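# Spread the towel flat beside the basket

## Task

Lay the towel out flat on the table as a single layer. It must stay at least one finger-width inside the table edge, at least two finger-widths away from the basket rim, and more than a hand-width away from either arm's column. The basket must end upright with its entire base on the table, no more than three finger-widths from its starting spot, and turned roughly as it was. Finally release the towel and move the grippers away. Anything that stays in place only because the robot is holding it does not count.

## Robot and tools

Robot: two arms, left_arm and right_arm, each a six-joint arm with a parallel two-finger gripper and a fisheye wrist camera. Both report in one shared scene frame, in metres. The origin is on the tabletop midway between the arms, +z is up, +x points out over the table, and left_arm sits on the +y side. Base positions: left_arm at (+0.007, +0.369, 0), right_arm at (+0.010, -0.251, 0), both nearly unrotated. The names left and right do not correspond to image sides. The fingers point along the gripper's own +z axis and close along its y axis. end_effector_position is the point between the finger pads, roughly 1 cm short of the fingertips.

Joint ranges (rad), base to hand: waist -2.880..2.880, shoulder 0.000..3.142, elbow 0.000..3.019, wrist pitch -1.693..1.571, wrist yaw -1.571..1.571, wrist roll -2.094..2.094. The elbow cannot fully straighten. Printed hand positions get less accurate at long reach.

Command row (shared by execute_actions and move): a single flat list of 14 numbers, each in [-1, 1], always covering both arms. Order: left_arm dx, dy, dz, rx, ry, rz, opening, then right_arm in the same order. dx..rz are an offset, not a pose. The offset is measured from the gripper's measured pose at the start of the action and is expressed in that gripper's own axes. Scale: 1.0 equals 0.6 m of translation or 180 degrees of rotation. rx, ry, rz together form one rotation vector. Opening is absolute: +1 is fully open (0.094 m) and -1 is closed.

execute_actions(actions): a list of up to 15 actions, run in order. Each action is a table of up to 15 rows, one row per 1/30 s step. If an action has fewer than 15 rows, its last row is repeated for the remaining steps, and each action lasts 0.5 s. Every row is measured from the start pose of its action, not from the row before it. For the first action in a call, the start pose is the last pose a result reported. Passing an empty list just returns the state and images.

move(target, speed, blocking): moves each gripper in a straight line toward the 14-number target. The offsets are measured from the pose in the most recent result that shows one. Both arms finish their paths at the same time, taking between 0.5 and 10 s; a path cut off at 10 s ends short of its target. speed is the top path speed in m/s, from 0.002 to 0.5, default 0.25, and rotation is capped at twice that value in rad/s. Openings are sent when the move begins. Paths do not avoid obstacles or the other arm. Hands lag, drift, and can overshoot the set speed, especially with the arm nearly straight. A faster approach hits harder, and a target set deeper past a contact presses harder. With blocking=false you get a result after 0.5 s. Until some result shows the move has ended, other actions and moves are rejected, so use wait(0) to check on it or stop to end it. The result includes a move: line giving the ending (done, off_target, moving, held, fault), any limits that acted (paced means the pose was clipped; held means a safety check blocked some steps, after which the arm may move much faster), and each gripper's distance from its target.

wait(seconds, 0 to 10): lets time pass while each arm holds its last command. It returns early if a running move finishes. stop: brakes a running move, which needs braking distance, more at higher speed; the fingers keep moving. zoom_image(camera, region=[x0,y0,x1,y1]): an enlarged crop, no bigger than 504x504 px, from one camera's latest image. Cameras: cam_head_left, cam_head_right, cam_high, cam_low, cam_left_wrist, cam_right_wrist, each 504x504 and listed in that order, with calibration given as OpenCV K, D and T_world_to_cam. read_manual only returns licence texts. finished_scene(scene): ends the current scene (pass its number) and cannot be undone.

Controller behaviour: at each step the commanded pose is limited to 70 mm and 16 degrees from the measured pose. Damped IK then favours position over orientation. A distant goal may take several actions, and the arm stops at its last clipped pose, so send the remaining offset in the next action. Hand target lines show where each arm is currently being driven. Arms usually settle a centimetre or more low, and repeated zero offsets let them sink further. To hold an arm in place, send the correcting offset in the first call of a reply and zeros afterwards, raising the aim if it still sits low. The robot keeps holding its last command while you are composing a reply.

Gripping: grip_measured reports finger opening on the command scale. To grip, command about 0.03 below the reading for a firm hold, or less for a lighter one. Pad force tops out near 50 to 62 N and is lower on very thin parts such as cloth. A part you are holding may occasionally be tugged.

Result lines: the state line gives each gripper's position and quat_wxyz. pose unreachable means the clearance check changed or blocked that arm's command. FAULT means an arm stopped. MOTOR HOT appears from 85 °C; at 100 °C that arm's motors and gripper go limp and it falls (OVER-TEMPERATURE FAULT). Holding loads heats the motors.

Avoid: knocking anything off the table, tipping or shifting the basket, letting the arms collide or press hard on each other, dropping things, slamming, and pushing hard on the table. At the end, open both grippers and pull them away.

Each tool is called after "Emit:" by a JSON object that holds its "method" and its "body".

## Session

Emit:
{"method": "execute_actions", "body": {"actions": []}}

Scene clock: 0.00 s.
left_arm: end_effector_position=(+0.1880, +0.5267, +0.3253) grip_measured=+1.000 end_effector_quat_wxyz=(-0.179, +0.728, -0.656, +0.089) | right_arm: end_effector_position=(+0.7147, -0.0274, +0.1284) grip_measured=+1.000 end_effector_quat_wxyz=(+0.600, +0.286, +0.735, +0.133)
Joint positions: left_arm=[ 0.838  0.739  1.05  -1.519  0.177 -0.864  0.094] | right_arm=[0.379 1.996 1.263 0.44  0.566 0.749 0.094]
Joint velocities: left_arm=[-0.005  0.005 -0.017 -0.012 -0.051 -0.022  0.   ] | right_arm=[ 0.015 -0.005 -0.002 -0.002 -0.007 -0.051  0.   ]
Motor temperatures (°C, as the motors report them): left_arm=[22 22 24 24 24 24] | right_arm=[25 26 22 24 22 24]
Hand target (left_arm): +0.190, +0.529, +0.334; -0.189, +0.726, -0.655, +0.088
Hand target (right_arm): +0.722, -0.024, +0.145; +0.610, +0.288, +0.725, +0.143

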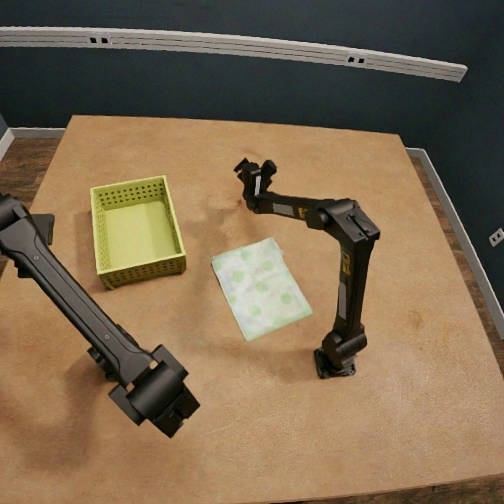

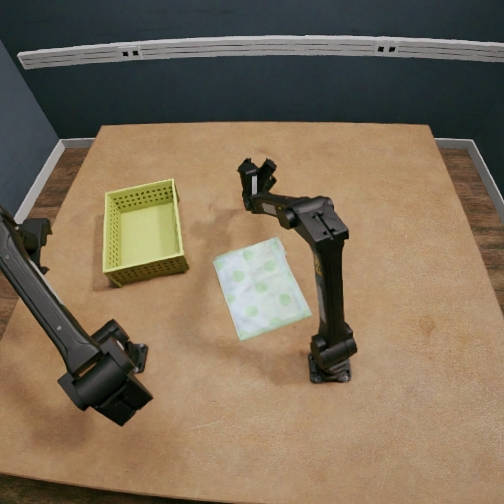

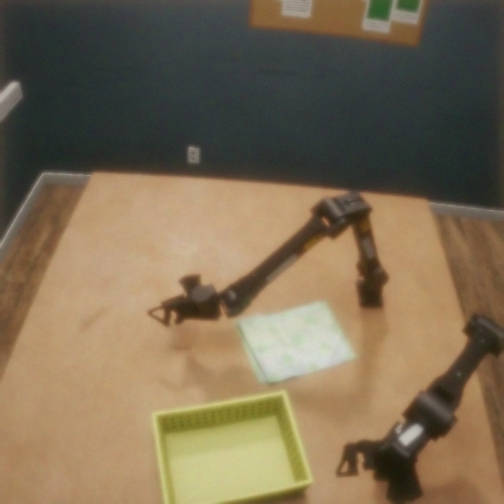

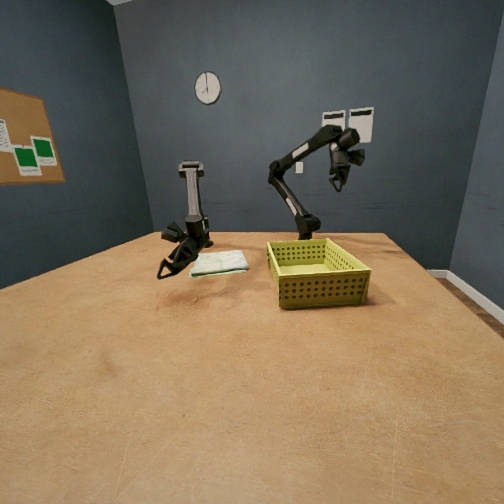

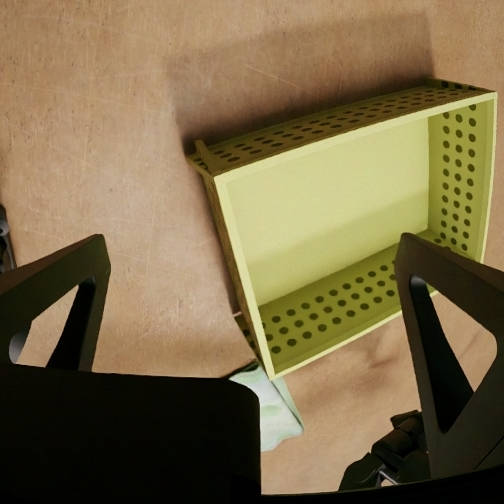

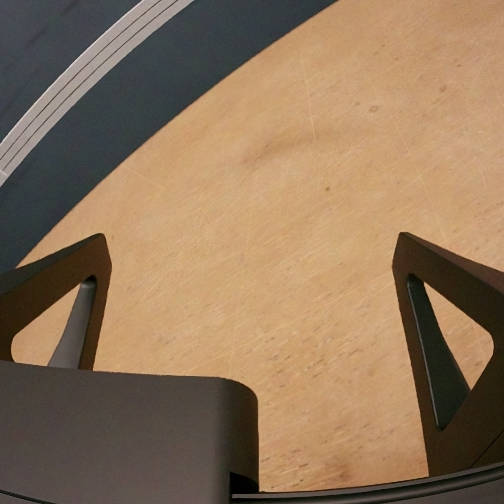

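Emit:
{"method": "zoom_image", "body": {"camera": "cam_high", "region": [200, 270, 400, 410]}}

Emit:
{"method": "zoom_image", "body": {"camera": "cam_head_left", "region": [180, 210, 340, 370]}}

Region (200, 270, 400, 410) of cam_high's 504x504 image, scaled by 2.520, with more detail than that image has; it fills the top 353 rows of this view, and the rest is white.

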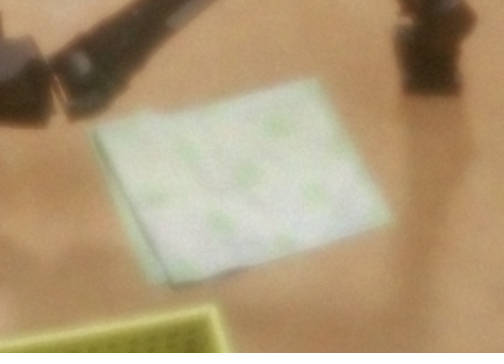

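Region (180, 210, 340, 370) of cam_head_left's 504x504 image, scaled by 3.150, with more detail than that image has.

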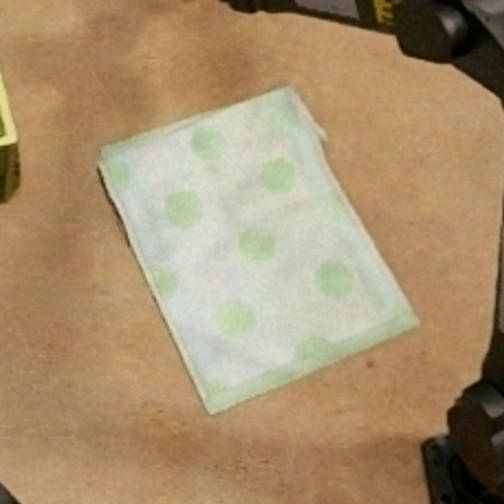

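Emit:
{"method": "move", "body": {"target": [0,0,0,0,0,0,1,0.095,-0.02,-0.497,0.31,0.29,0.124,1]}}

Scene clock: 34.57 s.
left_arm: end_effector_position=(+0.1880, +0.5267, +0.3253) grip_measured=+1.000 end_effector_quat_wxyz=(-0.179, +0.728, -0.656, +0.089) | right_arm: end_effector_position=(+0.4061, +0.0234, +0.1197) grip_measured=+1.000 end_effector_quat_wxyz=(-0.003, +0.558, +0.829, -0.028)
Joint positions: left_arm=[ 0.838  0.739  1.05  -1.519  0.177 -0.864  0.094] | right_arm=[ 0.558  1.698  1.344 -1.271  0.014  1.797  0.094]
Joint velocities: left_arm=[ 0.015 -0.005 -0.002  0.012 -0.037 -0.051  0.   ] | right_arm=[-0.005 -0.024 -0.007  0.002 -0.051  0.022  0.   ]
Motor temperatures (°C, as the motors report them): left_arm=[22 22 29 24 24 24] | right_arm=[25 29 27 24 22 24]
Hand target (left_arm): +0.188, +0.527, +0.325; -0.179, +0.728, -0.656, +0.089
Hand target (right_arm): +0.416, +0.035, +0.147; +0.005, +0.561, +0.828, +0.000
Off the commanded pose (left_arm): 0.000 m, 0 deg.
Off the commanded pose (right_arm): 0.036 m, 3 deg.
move: off_target (right_arm)
camera_calibration (this result's frames):
cam_right_wrist: T_world_to_cam=[[-0.924348, -0.376555, 0.0615407, 0.372422], [-0.276403, 0.772035, 0.572332, 0.0255577], [-0.263026, 0.512024, -0.817709, 0.313002], [0, 0, 0, 1]] pos_world=[0.43364, -0.0397583, 0.218398]

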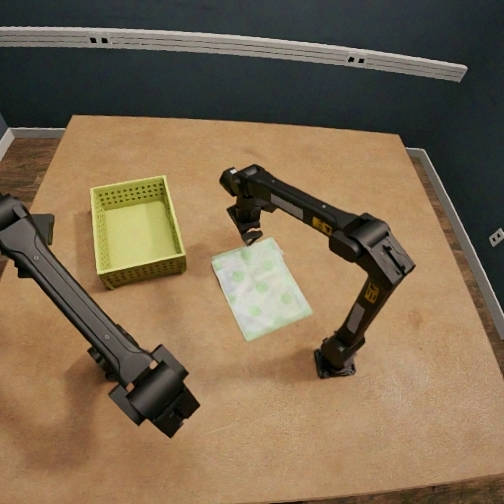

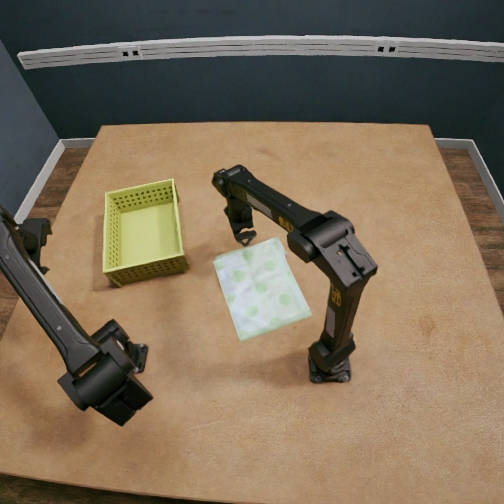

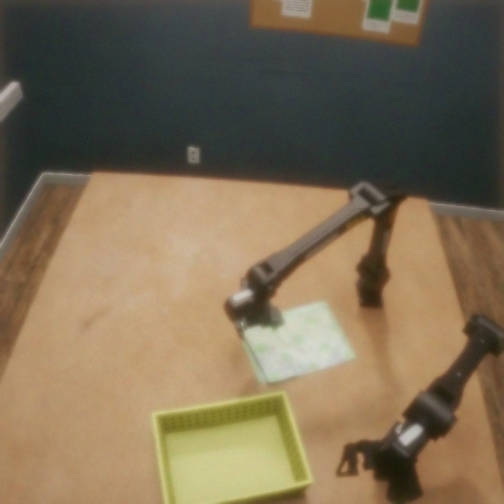

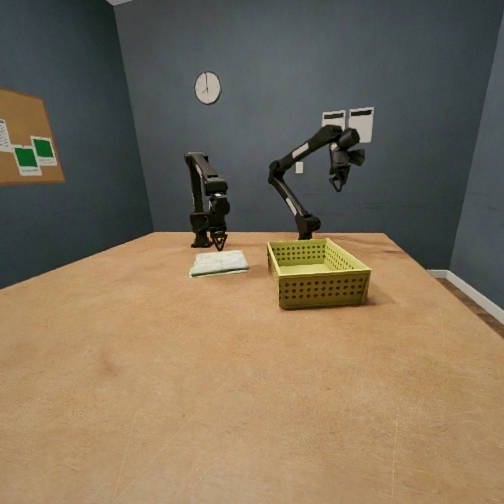

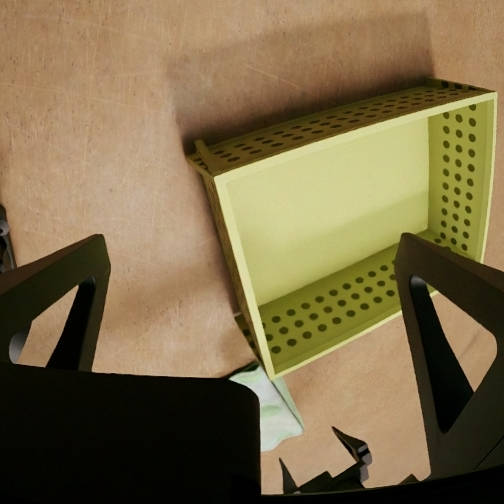

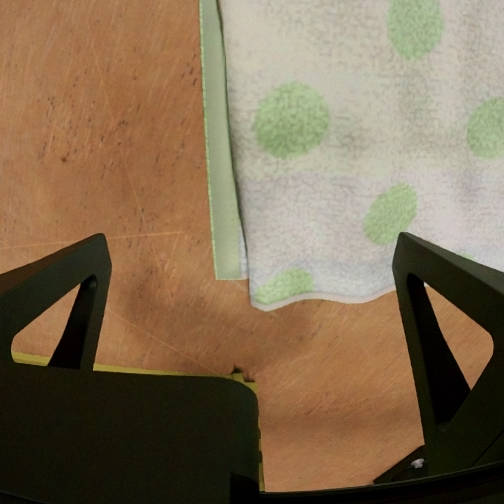

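Emit:
{"method": "move", "body": {"target": [0,0,0,0,0,0,1,-0.1,-0.3,-0.2,0,0,0,1]}}

Emit:
{"method": "zoom_image", "body": {"camera": "cam_low", "region": [170, 230, 270, 290]}}

Scene clock: 41.03 s.
left_arm: end_effector_position=(+0.1880, +0.5267, +0.3253) grip_measured=+1.000 end_effector_quat_wxyz=(-0.179, +0.728, -0.656, +0.089) | right_arm: end_effector_position=(+0.2647, -0.0936, +0.2464) grip_measured=+1.000 end_effector_quat_wxyz=(-0.001, +0.560, +0.829, -0.019)
Joint positions: left_arm=[ 0.838  0.739  1.05  -1.519  0.177 -0.864  0.094] | right_arm=[ 0.51   1.143  1.114 -1.577  0.014  1.753  0.094]
Joint velocities: left_arm=[-0.005 -0.005 -0.007  0.007 -0.007  0.022  0.   ] | right_arm=[-0.015 -0.005 -0.007  0.002 -0.037 -0.051  0.   ]
Motor temperatures (°C, as the motors report them): left_arm=[22 22 29 24 24 24] | right_arm=[25 29 28 24 22 24]
Hand target (left_arm): +0.188, +0.527, +0.325; -0.179, +0.728, -0.656, +0.089
Hand target (right_arm): +0.265, -0.096, +0.245; -0.004, +0.558, +0.829, -0.028
Off the commanded pose (left_arm): 0.000 m, 0 deg.
Off the commanded pose (right_arm): 0.004 m, 1 deg.
move: done
camera_calibration (this result's frames):
cam_right_wrist: T_world_to_cam=[[-0.926518, -0.37359, 0.0446551, 0.194906], [-0.281249, 0.766521, 0.57736, 0.00377294], [-0.249925, 0.522375, -0.815268, 0.436251], [0, 0, 0, 1]] pos_world=[0.290675, -0.157964, 0.34478]

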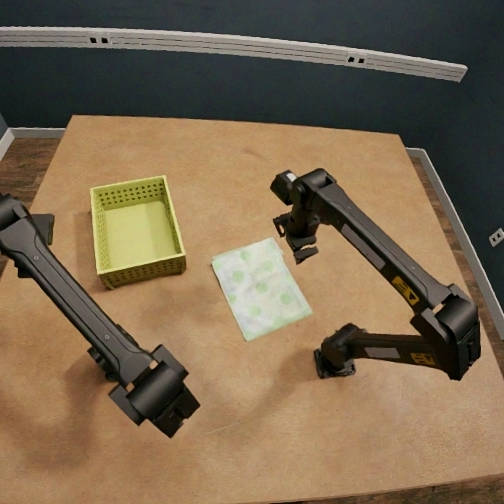

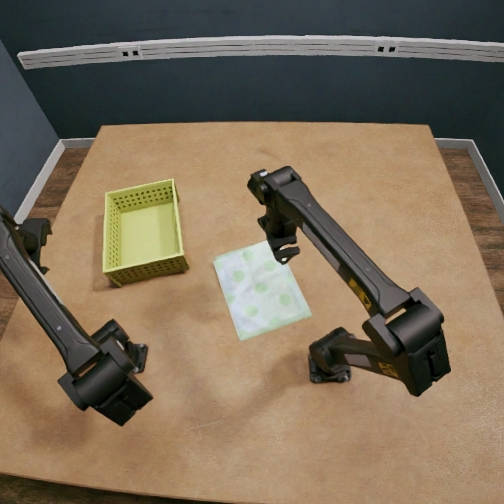

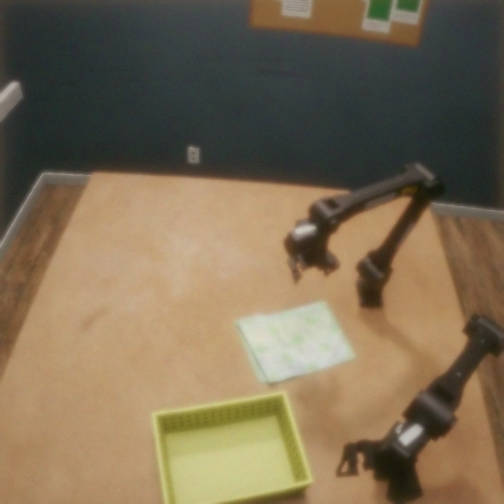

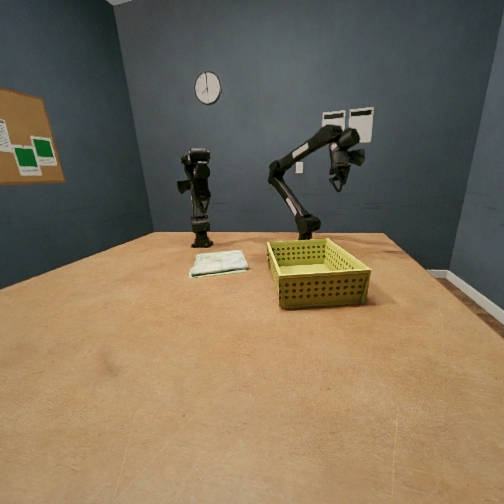

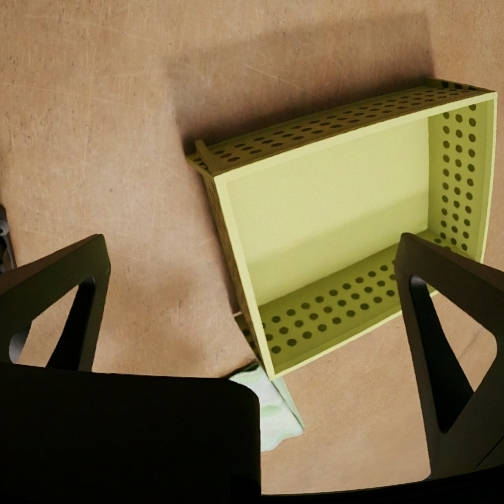

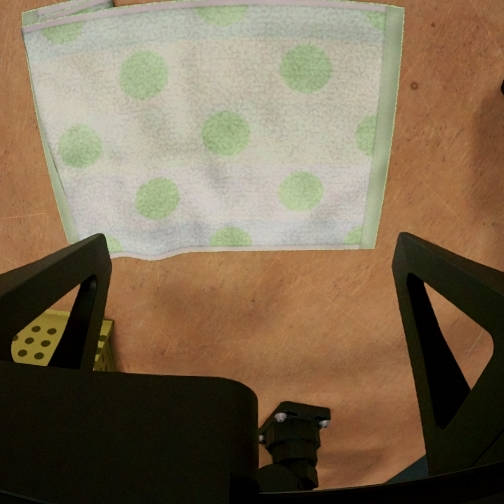

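Region (170, 230, 270, 290) of cam_low's 504x504 image, scaled by 5.040, with more detail than that image has; it fills the top 302 rows of this view, and the rest is white.

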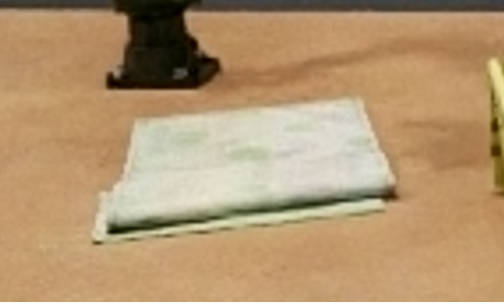

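Emit:
{"method": "move", "body": {"target": [0,0,0,0,0,0,1,0.115,0.32,0.36,0,0,0,0.2]}}

Scene clock: 54.13 s.
left_arm: end_effector_position=(+0.1880, +0.5267, +0.3253) grip_measured=+1.000 end_effector_quat_wxyz=(-0.179, +0.728, -0.656, +0.089) | right_arm: end_effector_position=(+0.3985, +0.0223, +0.0146) grip_measured=+0.202 end_effector_quat_wxyz=(-0.010, +0.558, +0.829, -0.046)
Joint positions: left_arm=[ 0.838  0.739  1.05  -1.519  0.177 -0.864  0.094] | right_arm=[ 0.565  1.832  1.22  -1.051  0.014  1.805  0.056]
Joint velocities: left_arm=[-0.005 -0.005 -0.012 -0.002 -0.037  0.037  0.   ] | right_arm=[ 0.005 -0.015 -0.017 -0.002  0.007 -0.095  0.   ]
Motor temperatures (°C, as the motors report them): left_arm=[22 22 29 24 24 24] | right_arm=[25 27 27 24 22 24]
Hand target (left_arm): +0.188, +0.527, +0.325; -0.179, +0.728, -0.656, +0.089
Hand target (right_arm): +0.414, +0.037, +0.029; +0.000, +0.560, +0.829, -0.019
Off the commanded pose (left_arm): 0.000 m, 0 deg.
Off the commanded pose (right_arm): 0.021 m, 3 deg.
move: off_target (right_arm)
camera_calibration (this result's frames):
cam_right_wrist: T_world_to_cam=[[-0.922142, -0.374053, 0.0986863, 0.370008], [-0.258221, 0.785111, 0.562959, 0.0770747], [-0.288056, 0.493645, -0.820572, 0.236061], [0, 0, 0, 1]] pos_world=[0.429101, -0.03864, 0.1138]

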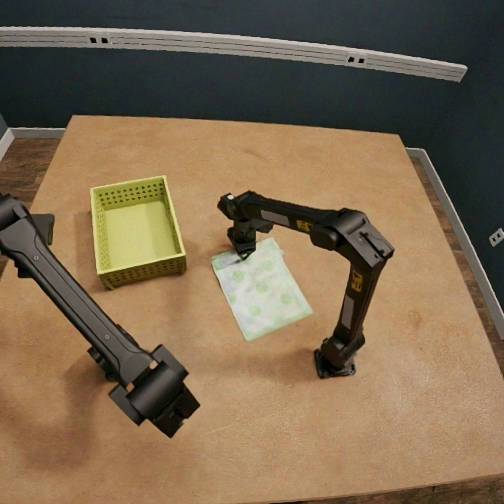

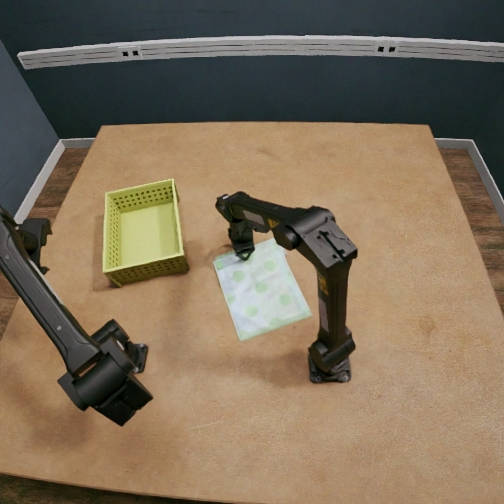

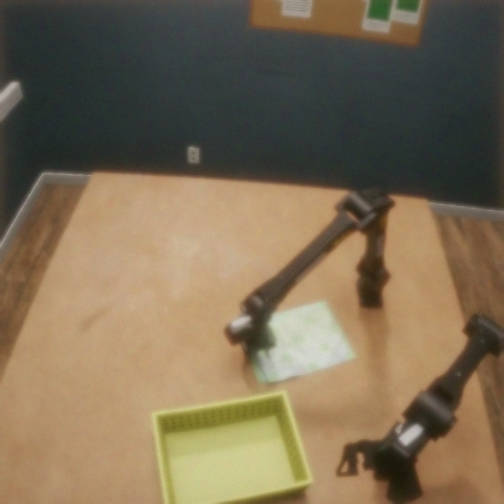

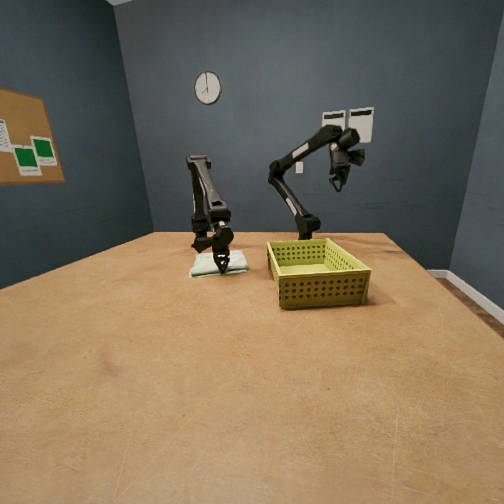

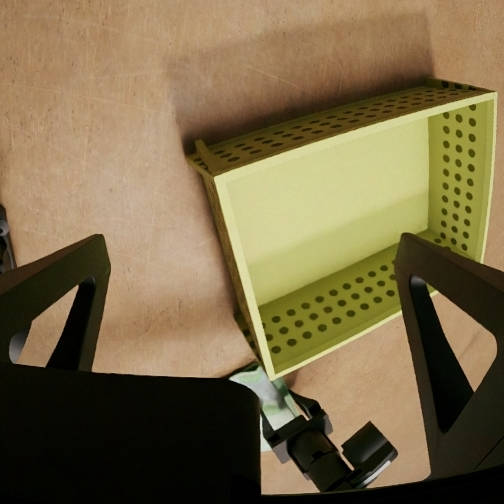

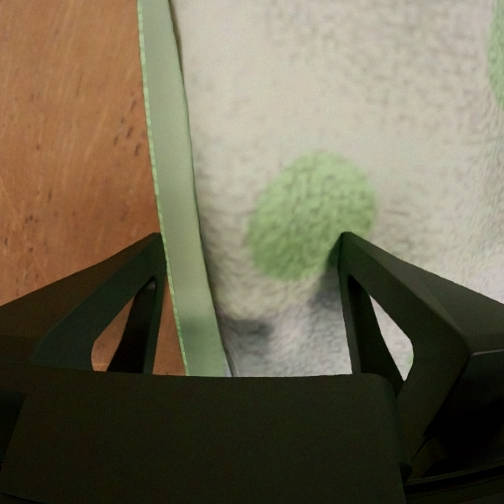

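Emit:
{"method": "execute_actions", "body": {"actions": [[[0,0,0,0,0,0,1,0.02,0.03,-0.03,0,0,0,-0.5]],[[0,0,0,0,0,0,1,0.02,0.03,0.03,0,0,0,-0.5]],[[0,0,0,0,0,0,1,0,0,0,0,0,0,-0.5]]]}}

Scene clock: 58.90 s.
left_arm: end_effector_position=(+0.1880, +0.5267, +0.3253) grip_measured=+1.000 end_effector_quat_wxyz=(-0.179, +0.728, -0.656, +0.089) | right_arm: end_effector_position=(+0.4085, +0.0388, +0.0135) grip_measured=-0.498 end_effector_quat_wxyz=(-0.012, +0.555, +0.830, -0.054)
Joint positions: left_arm=[ 0.838  0.739  1.05  -1.519  0.177 -0.864  0.094] | right_arm=[ 0.581  1.881  1.292 -1.09   0.015  1.815  0.024]
Joint velocities: left_arm=[ 0.005 -0.005  0.012  0.012  0.037  0.051  0.   ] | right_arm=[-0.015  0.005  0.007  0.002 -0.022 -0.051 -0.001]
Motor temperatures (°C, as the motors report them): left_arm=[22 22 29 24 24 24] | right_arm=[25 28 27 24 22 24]
Hand target (left_arm): +0.188, +0.527, +0.325; -0.179, +0.728, -0.656, +0.089
Hand target (right_arm): +0.408, +0.039, +0.013; -0.012, +0.555, +0.830, -0.054
Off the commanded pose (left_arm): 0.000 m, 0 deg.
Off the commanded pose (right_arm): 0.000 m, 0 deg.
camera_calibration (this result's frames):
cam_right_wrist: T_world_to_cam=[[-0.918495, -0.378619, 0.114082, 0.383943], [-0.256159, 0.789479, 0.557768, 0.0663635], [-0.301247, 0.483084, -0.822119, 0.23571], [0, 0, 0, 1]] pos_world=[0.440656, -0.0208927, 0.112966]

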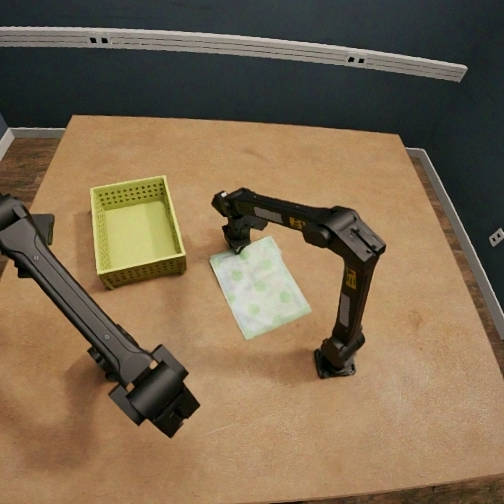

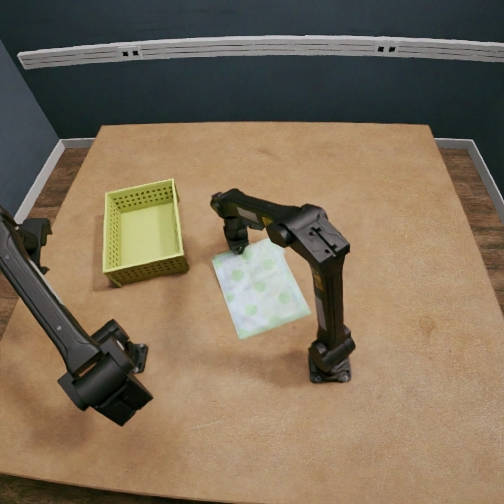

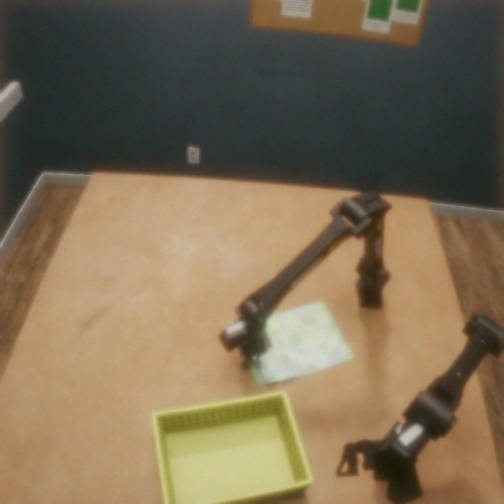

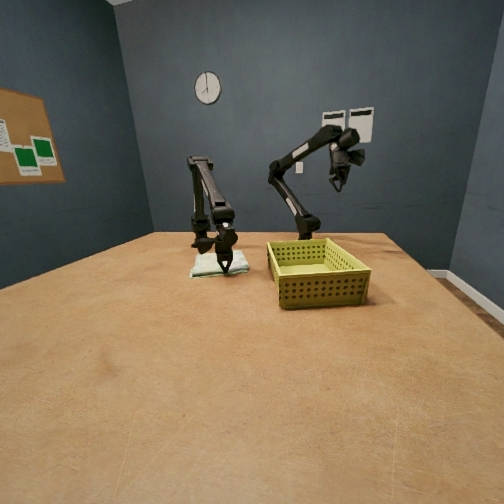

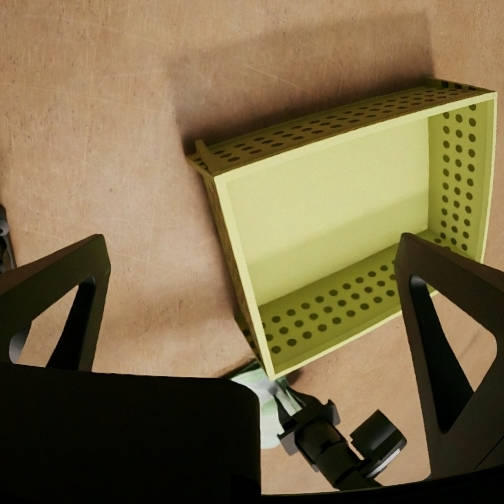

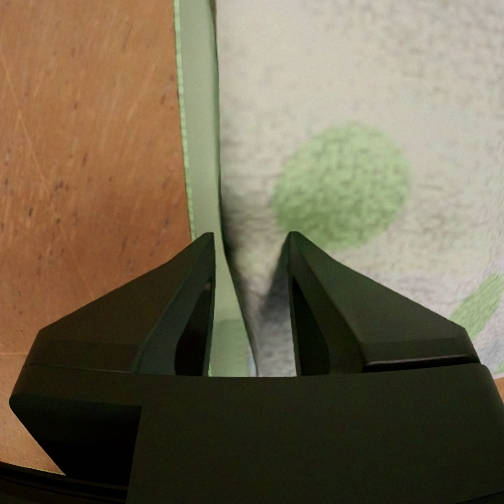

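Emit:
{"method": "execute_actions", "body": {"actions": [[[0,0,0,0,0,0,1,0,0.01,-0.025,0,0,0,-0.4]],[[0,0,0,0,0,0,1,0,0.03,0.03,0,0,0,-0.4]],[[0,0,0,0,0,0,1,0,0,0.01,0,0,0,-1]],[[0,0,0,0,0,0,1,0,0,-0.06,0,0,0,-1]]]}}

Scene clock: 64.13 s.
left_arm: end_effector_position=(+0.1880, +0.5267, +0.3253) grip_measured=+1.000 end_effector_quat_wxyz=(-0.179, +0.728, -0.656, +0.089) | right_arm: end_effector_position=(+0.3974, +0.0300, +0.0306) grip_measured=-0.958 end_effector_quat_wxyz=(-0.022, +0.554, +0.828, -0.083)
Joint positions: left_arm=[ 0.838  0.739  1.05  -1.519  0.177 -0.864  0.094] | right_arm=[ 0.58   1.863  1.309 -1.189  0.015  1.814  0.002]
Joint velocities: left_arm=[-0.005 -0.015 -0.022 -0.012 -0.022 -0.037  0.   ] | right_arm=[ 0.005  0.005  0.007  0.007  0.051 -0.037  0.   ]
Motor temperatures (°C, as the motors report them): left_arm=[22 22 29 24 24 24] | right_arm=[25 28 27 24 22 24]
Hand target (left_arm): +0.188, +0.527, +0.325; -0.179, +0.728, -0.656, +0.089
Hand target (right_arm): +0.410, +0.040, +0.051; -0.014, +0.555, +0.830, -0.062
Off the commanded pose (left_arm): 0.000 m, 0 deg.
Off the commanded pose (right_arm): 0.027 m, 3 deg.
camera_calibration (this result's frames):
cam_right_wrist: T_world_to_cam=[[-0.911369, -0.372924, 0.174165, 0.363666], [-0.228145, 0.809913, 0.540363, 0.049742], [-0.342573, 0.452735, -0.82321, 0.268088], [0, 0, 0, 1]] pos_world=[0.434622, -0.0260397, 0.130476]

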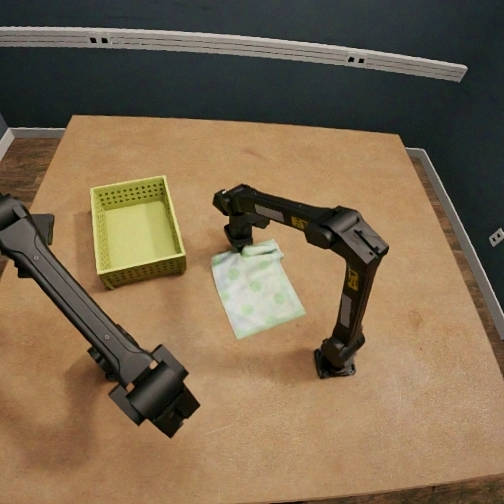

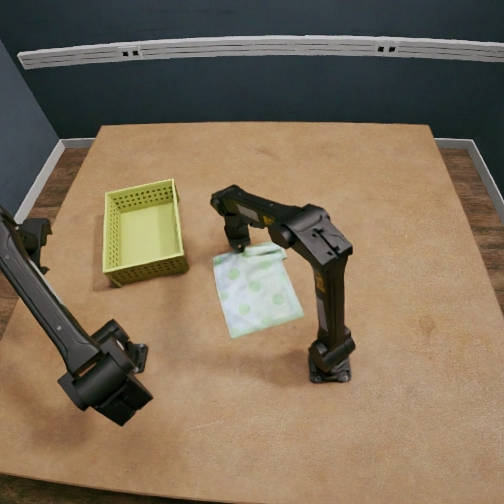

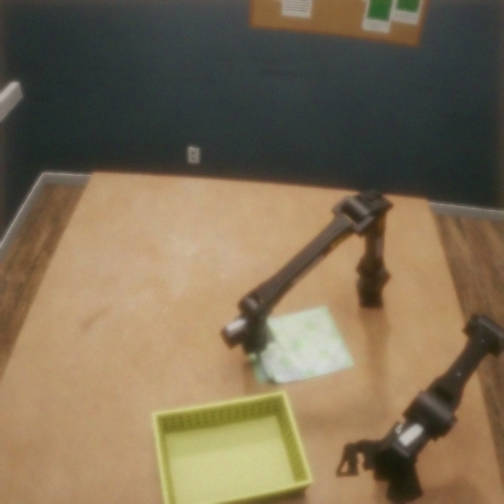

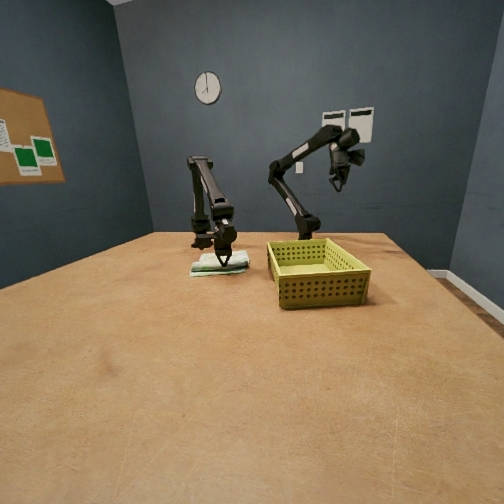

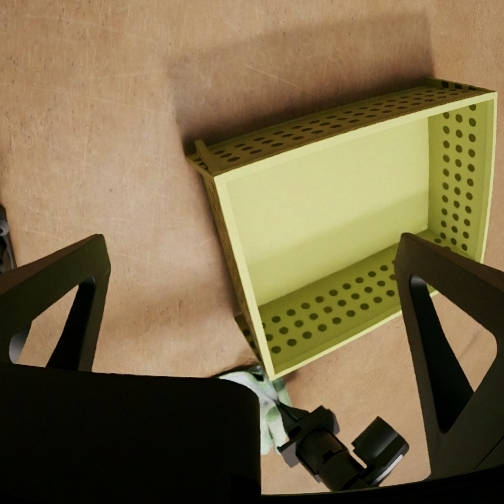

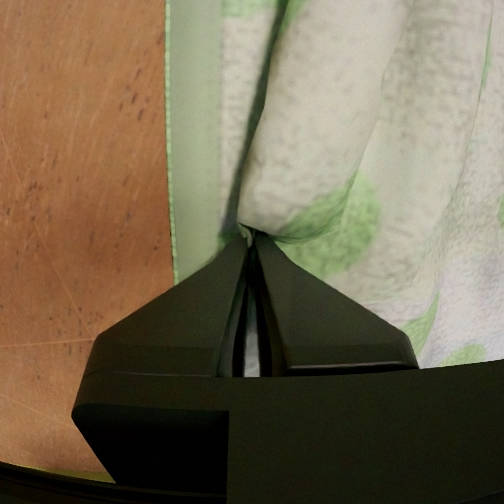

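Emit:
{"method": "move", "body": {"target": [0,0,0,0,0,0,1,0,0.25,-0.3,0,0,0,-1], "speed": 0.12}}

Scene clock: 69.00 s.
left_arm: end_effector_position=(+0.1880, +0.5267, +0.3253) grip_measured=+1.000 end_effector_quat_wxyz=(-0.179, +0.728, -0.656, +0.089) | right_arm: end_effector_position=(+0.5466, +0.1026, +0.1780) grip_measured=-0.958 end_effector_quat_wxyz=(-0.011, +0.556, +0.830, -0.047)
Joint positions: left_arm=[ 0.838  0.739  1.05  -1.519  0.177 -0.864  0.094] | right_arm=[ 0.534  2.145  2.174 -1.695  0.016  1.771  0.002]
Joint velocities: left_arm=[-0.015 -0.005 -0.002 -0.012  0.051 -0.037  0.   ] | right_arm=[-0.005  0.015  0.002  0.002 -0.007 -0.066 -0.001]
Motor temperatures (°C, as the motors report them): left_arm=[22 22 29 24 24 24] | right_arm=[25 28 28 24 22 24]
Hand target (left_arm): +0.188, +0.527, +0.325; -0.179, +0.728, -0.656, +0.089
Hand target (right_arm): +0.556, +0.103, +0.186; -0.005, +0.555, +0.831, -0.039
Off the commanded pose (left_arm): 0.000 m, 0 deg.
Off the commanded pose (right_arm): 0.013 m, 4 deg.
joint sent to its limit (right arm) — the command would take joint 4 (wrist pitch) past its lower limit, so that joint was sent only as far as its limit.
move: off_target (right_arm)
camera_calibration (this result's frames):
cam_right_wrist: T_world_to_cam=[[-0.920646, -0.376814, 0.102084, 0.519343], [-0.258718, 0.784711, 0.563288, -0.039475], [-0.292361, 0.492178, -0.81993, 0.37556], [0, 0, 0, 1]] pos_world=[0.577717, 0.0418301, 0.277152]

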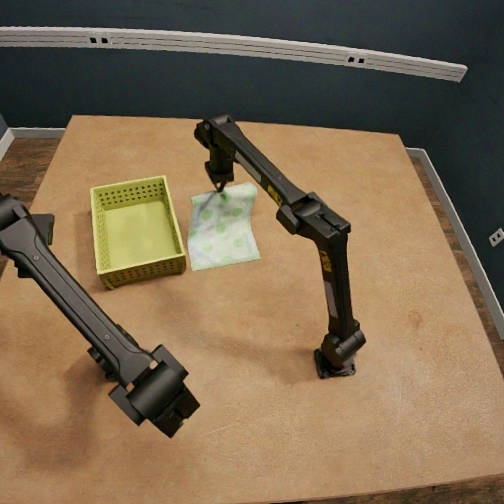

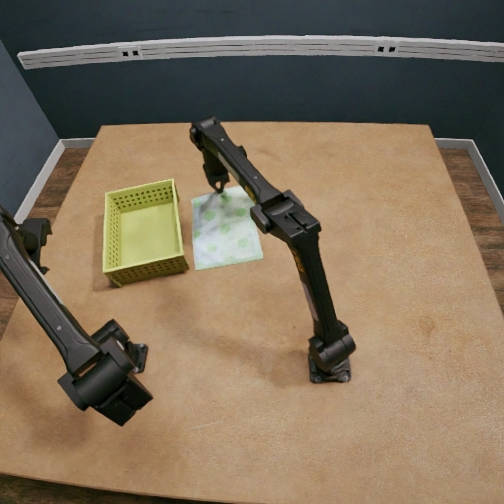

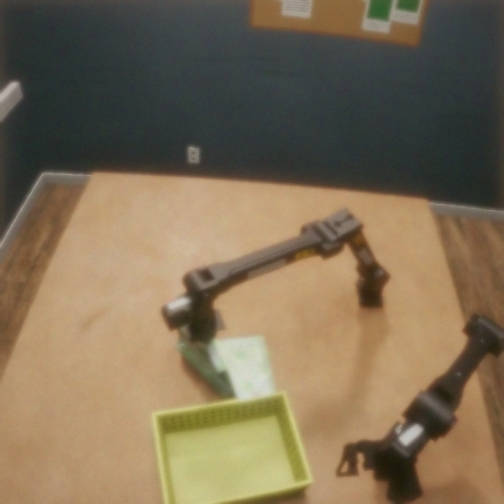

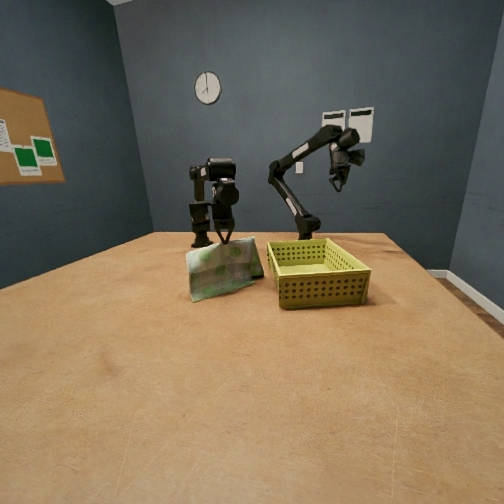

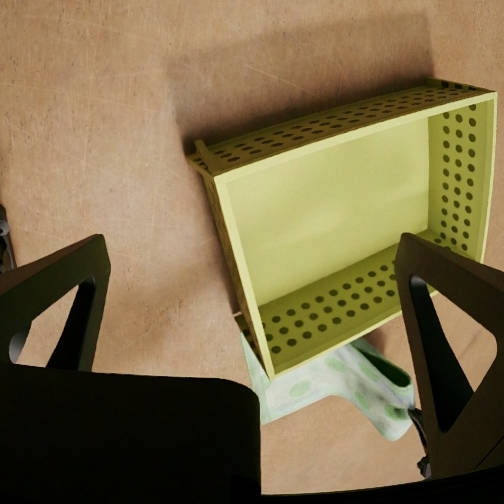

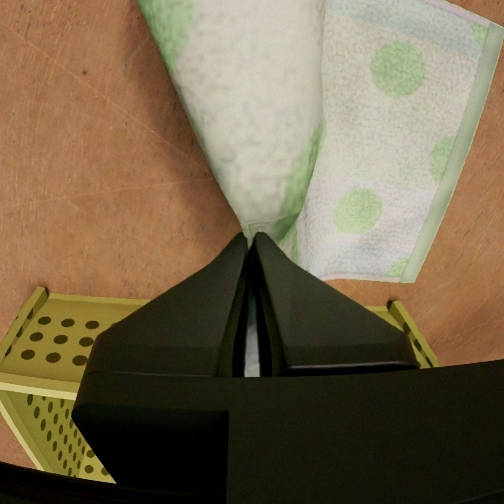

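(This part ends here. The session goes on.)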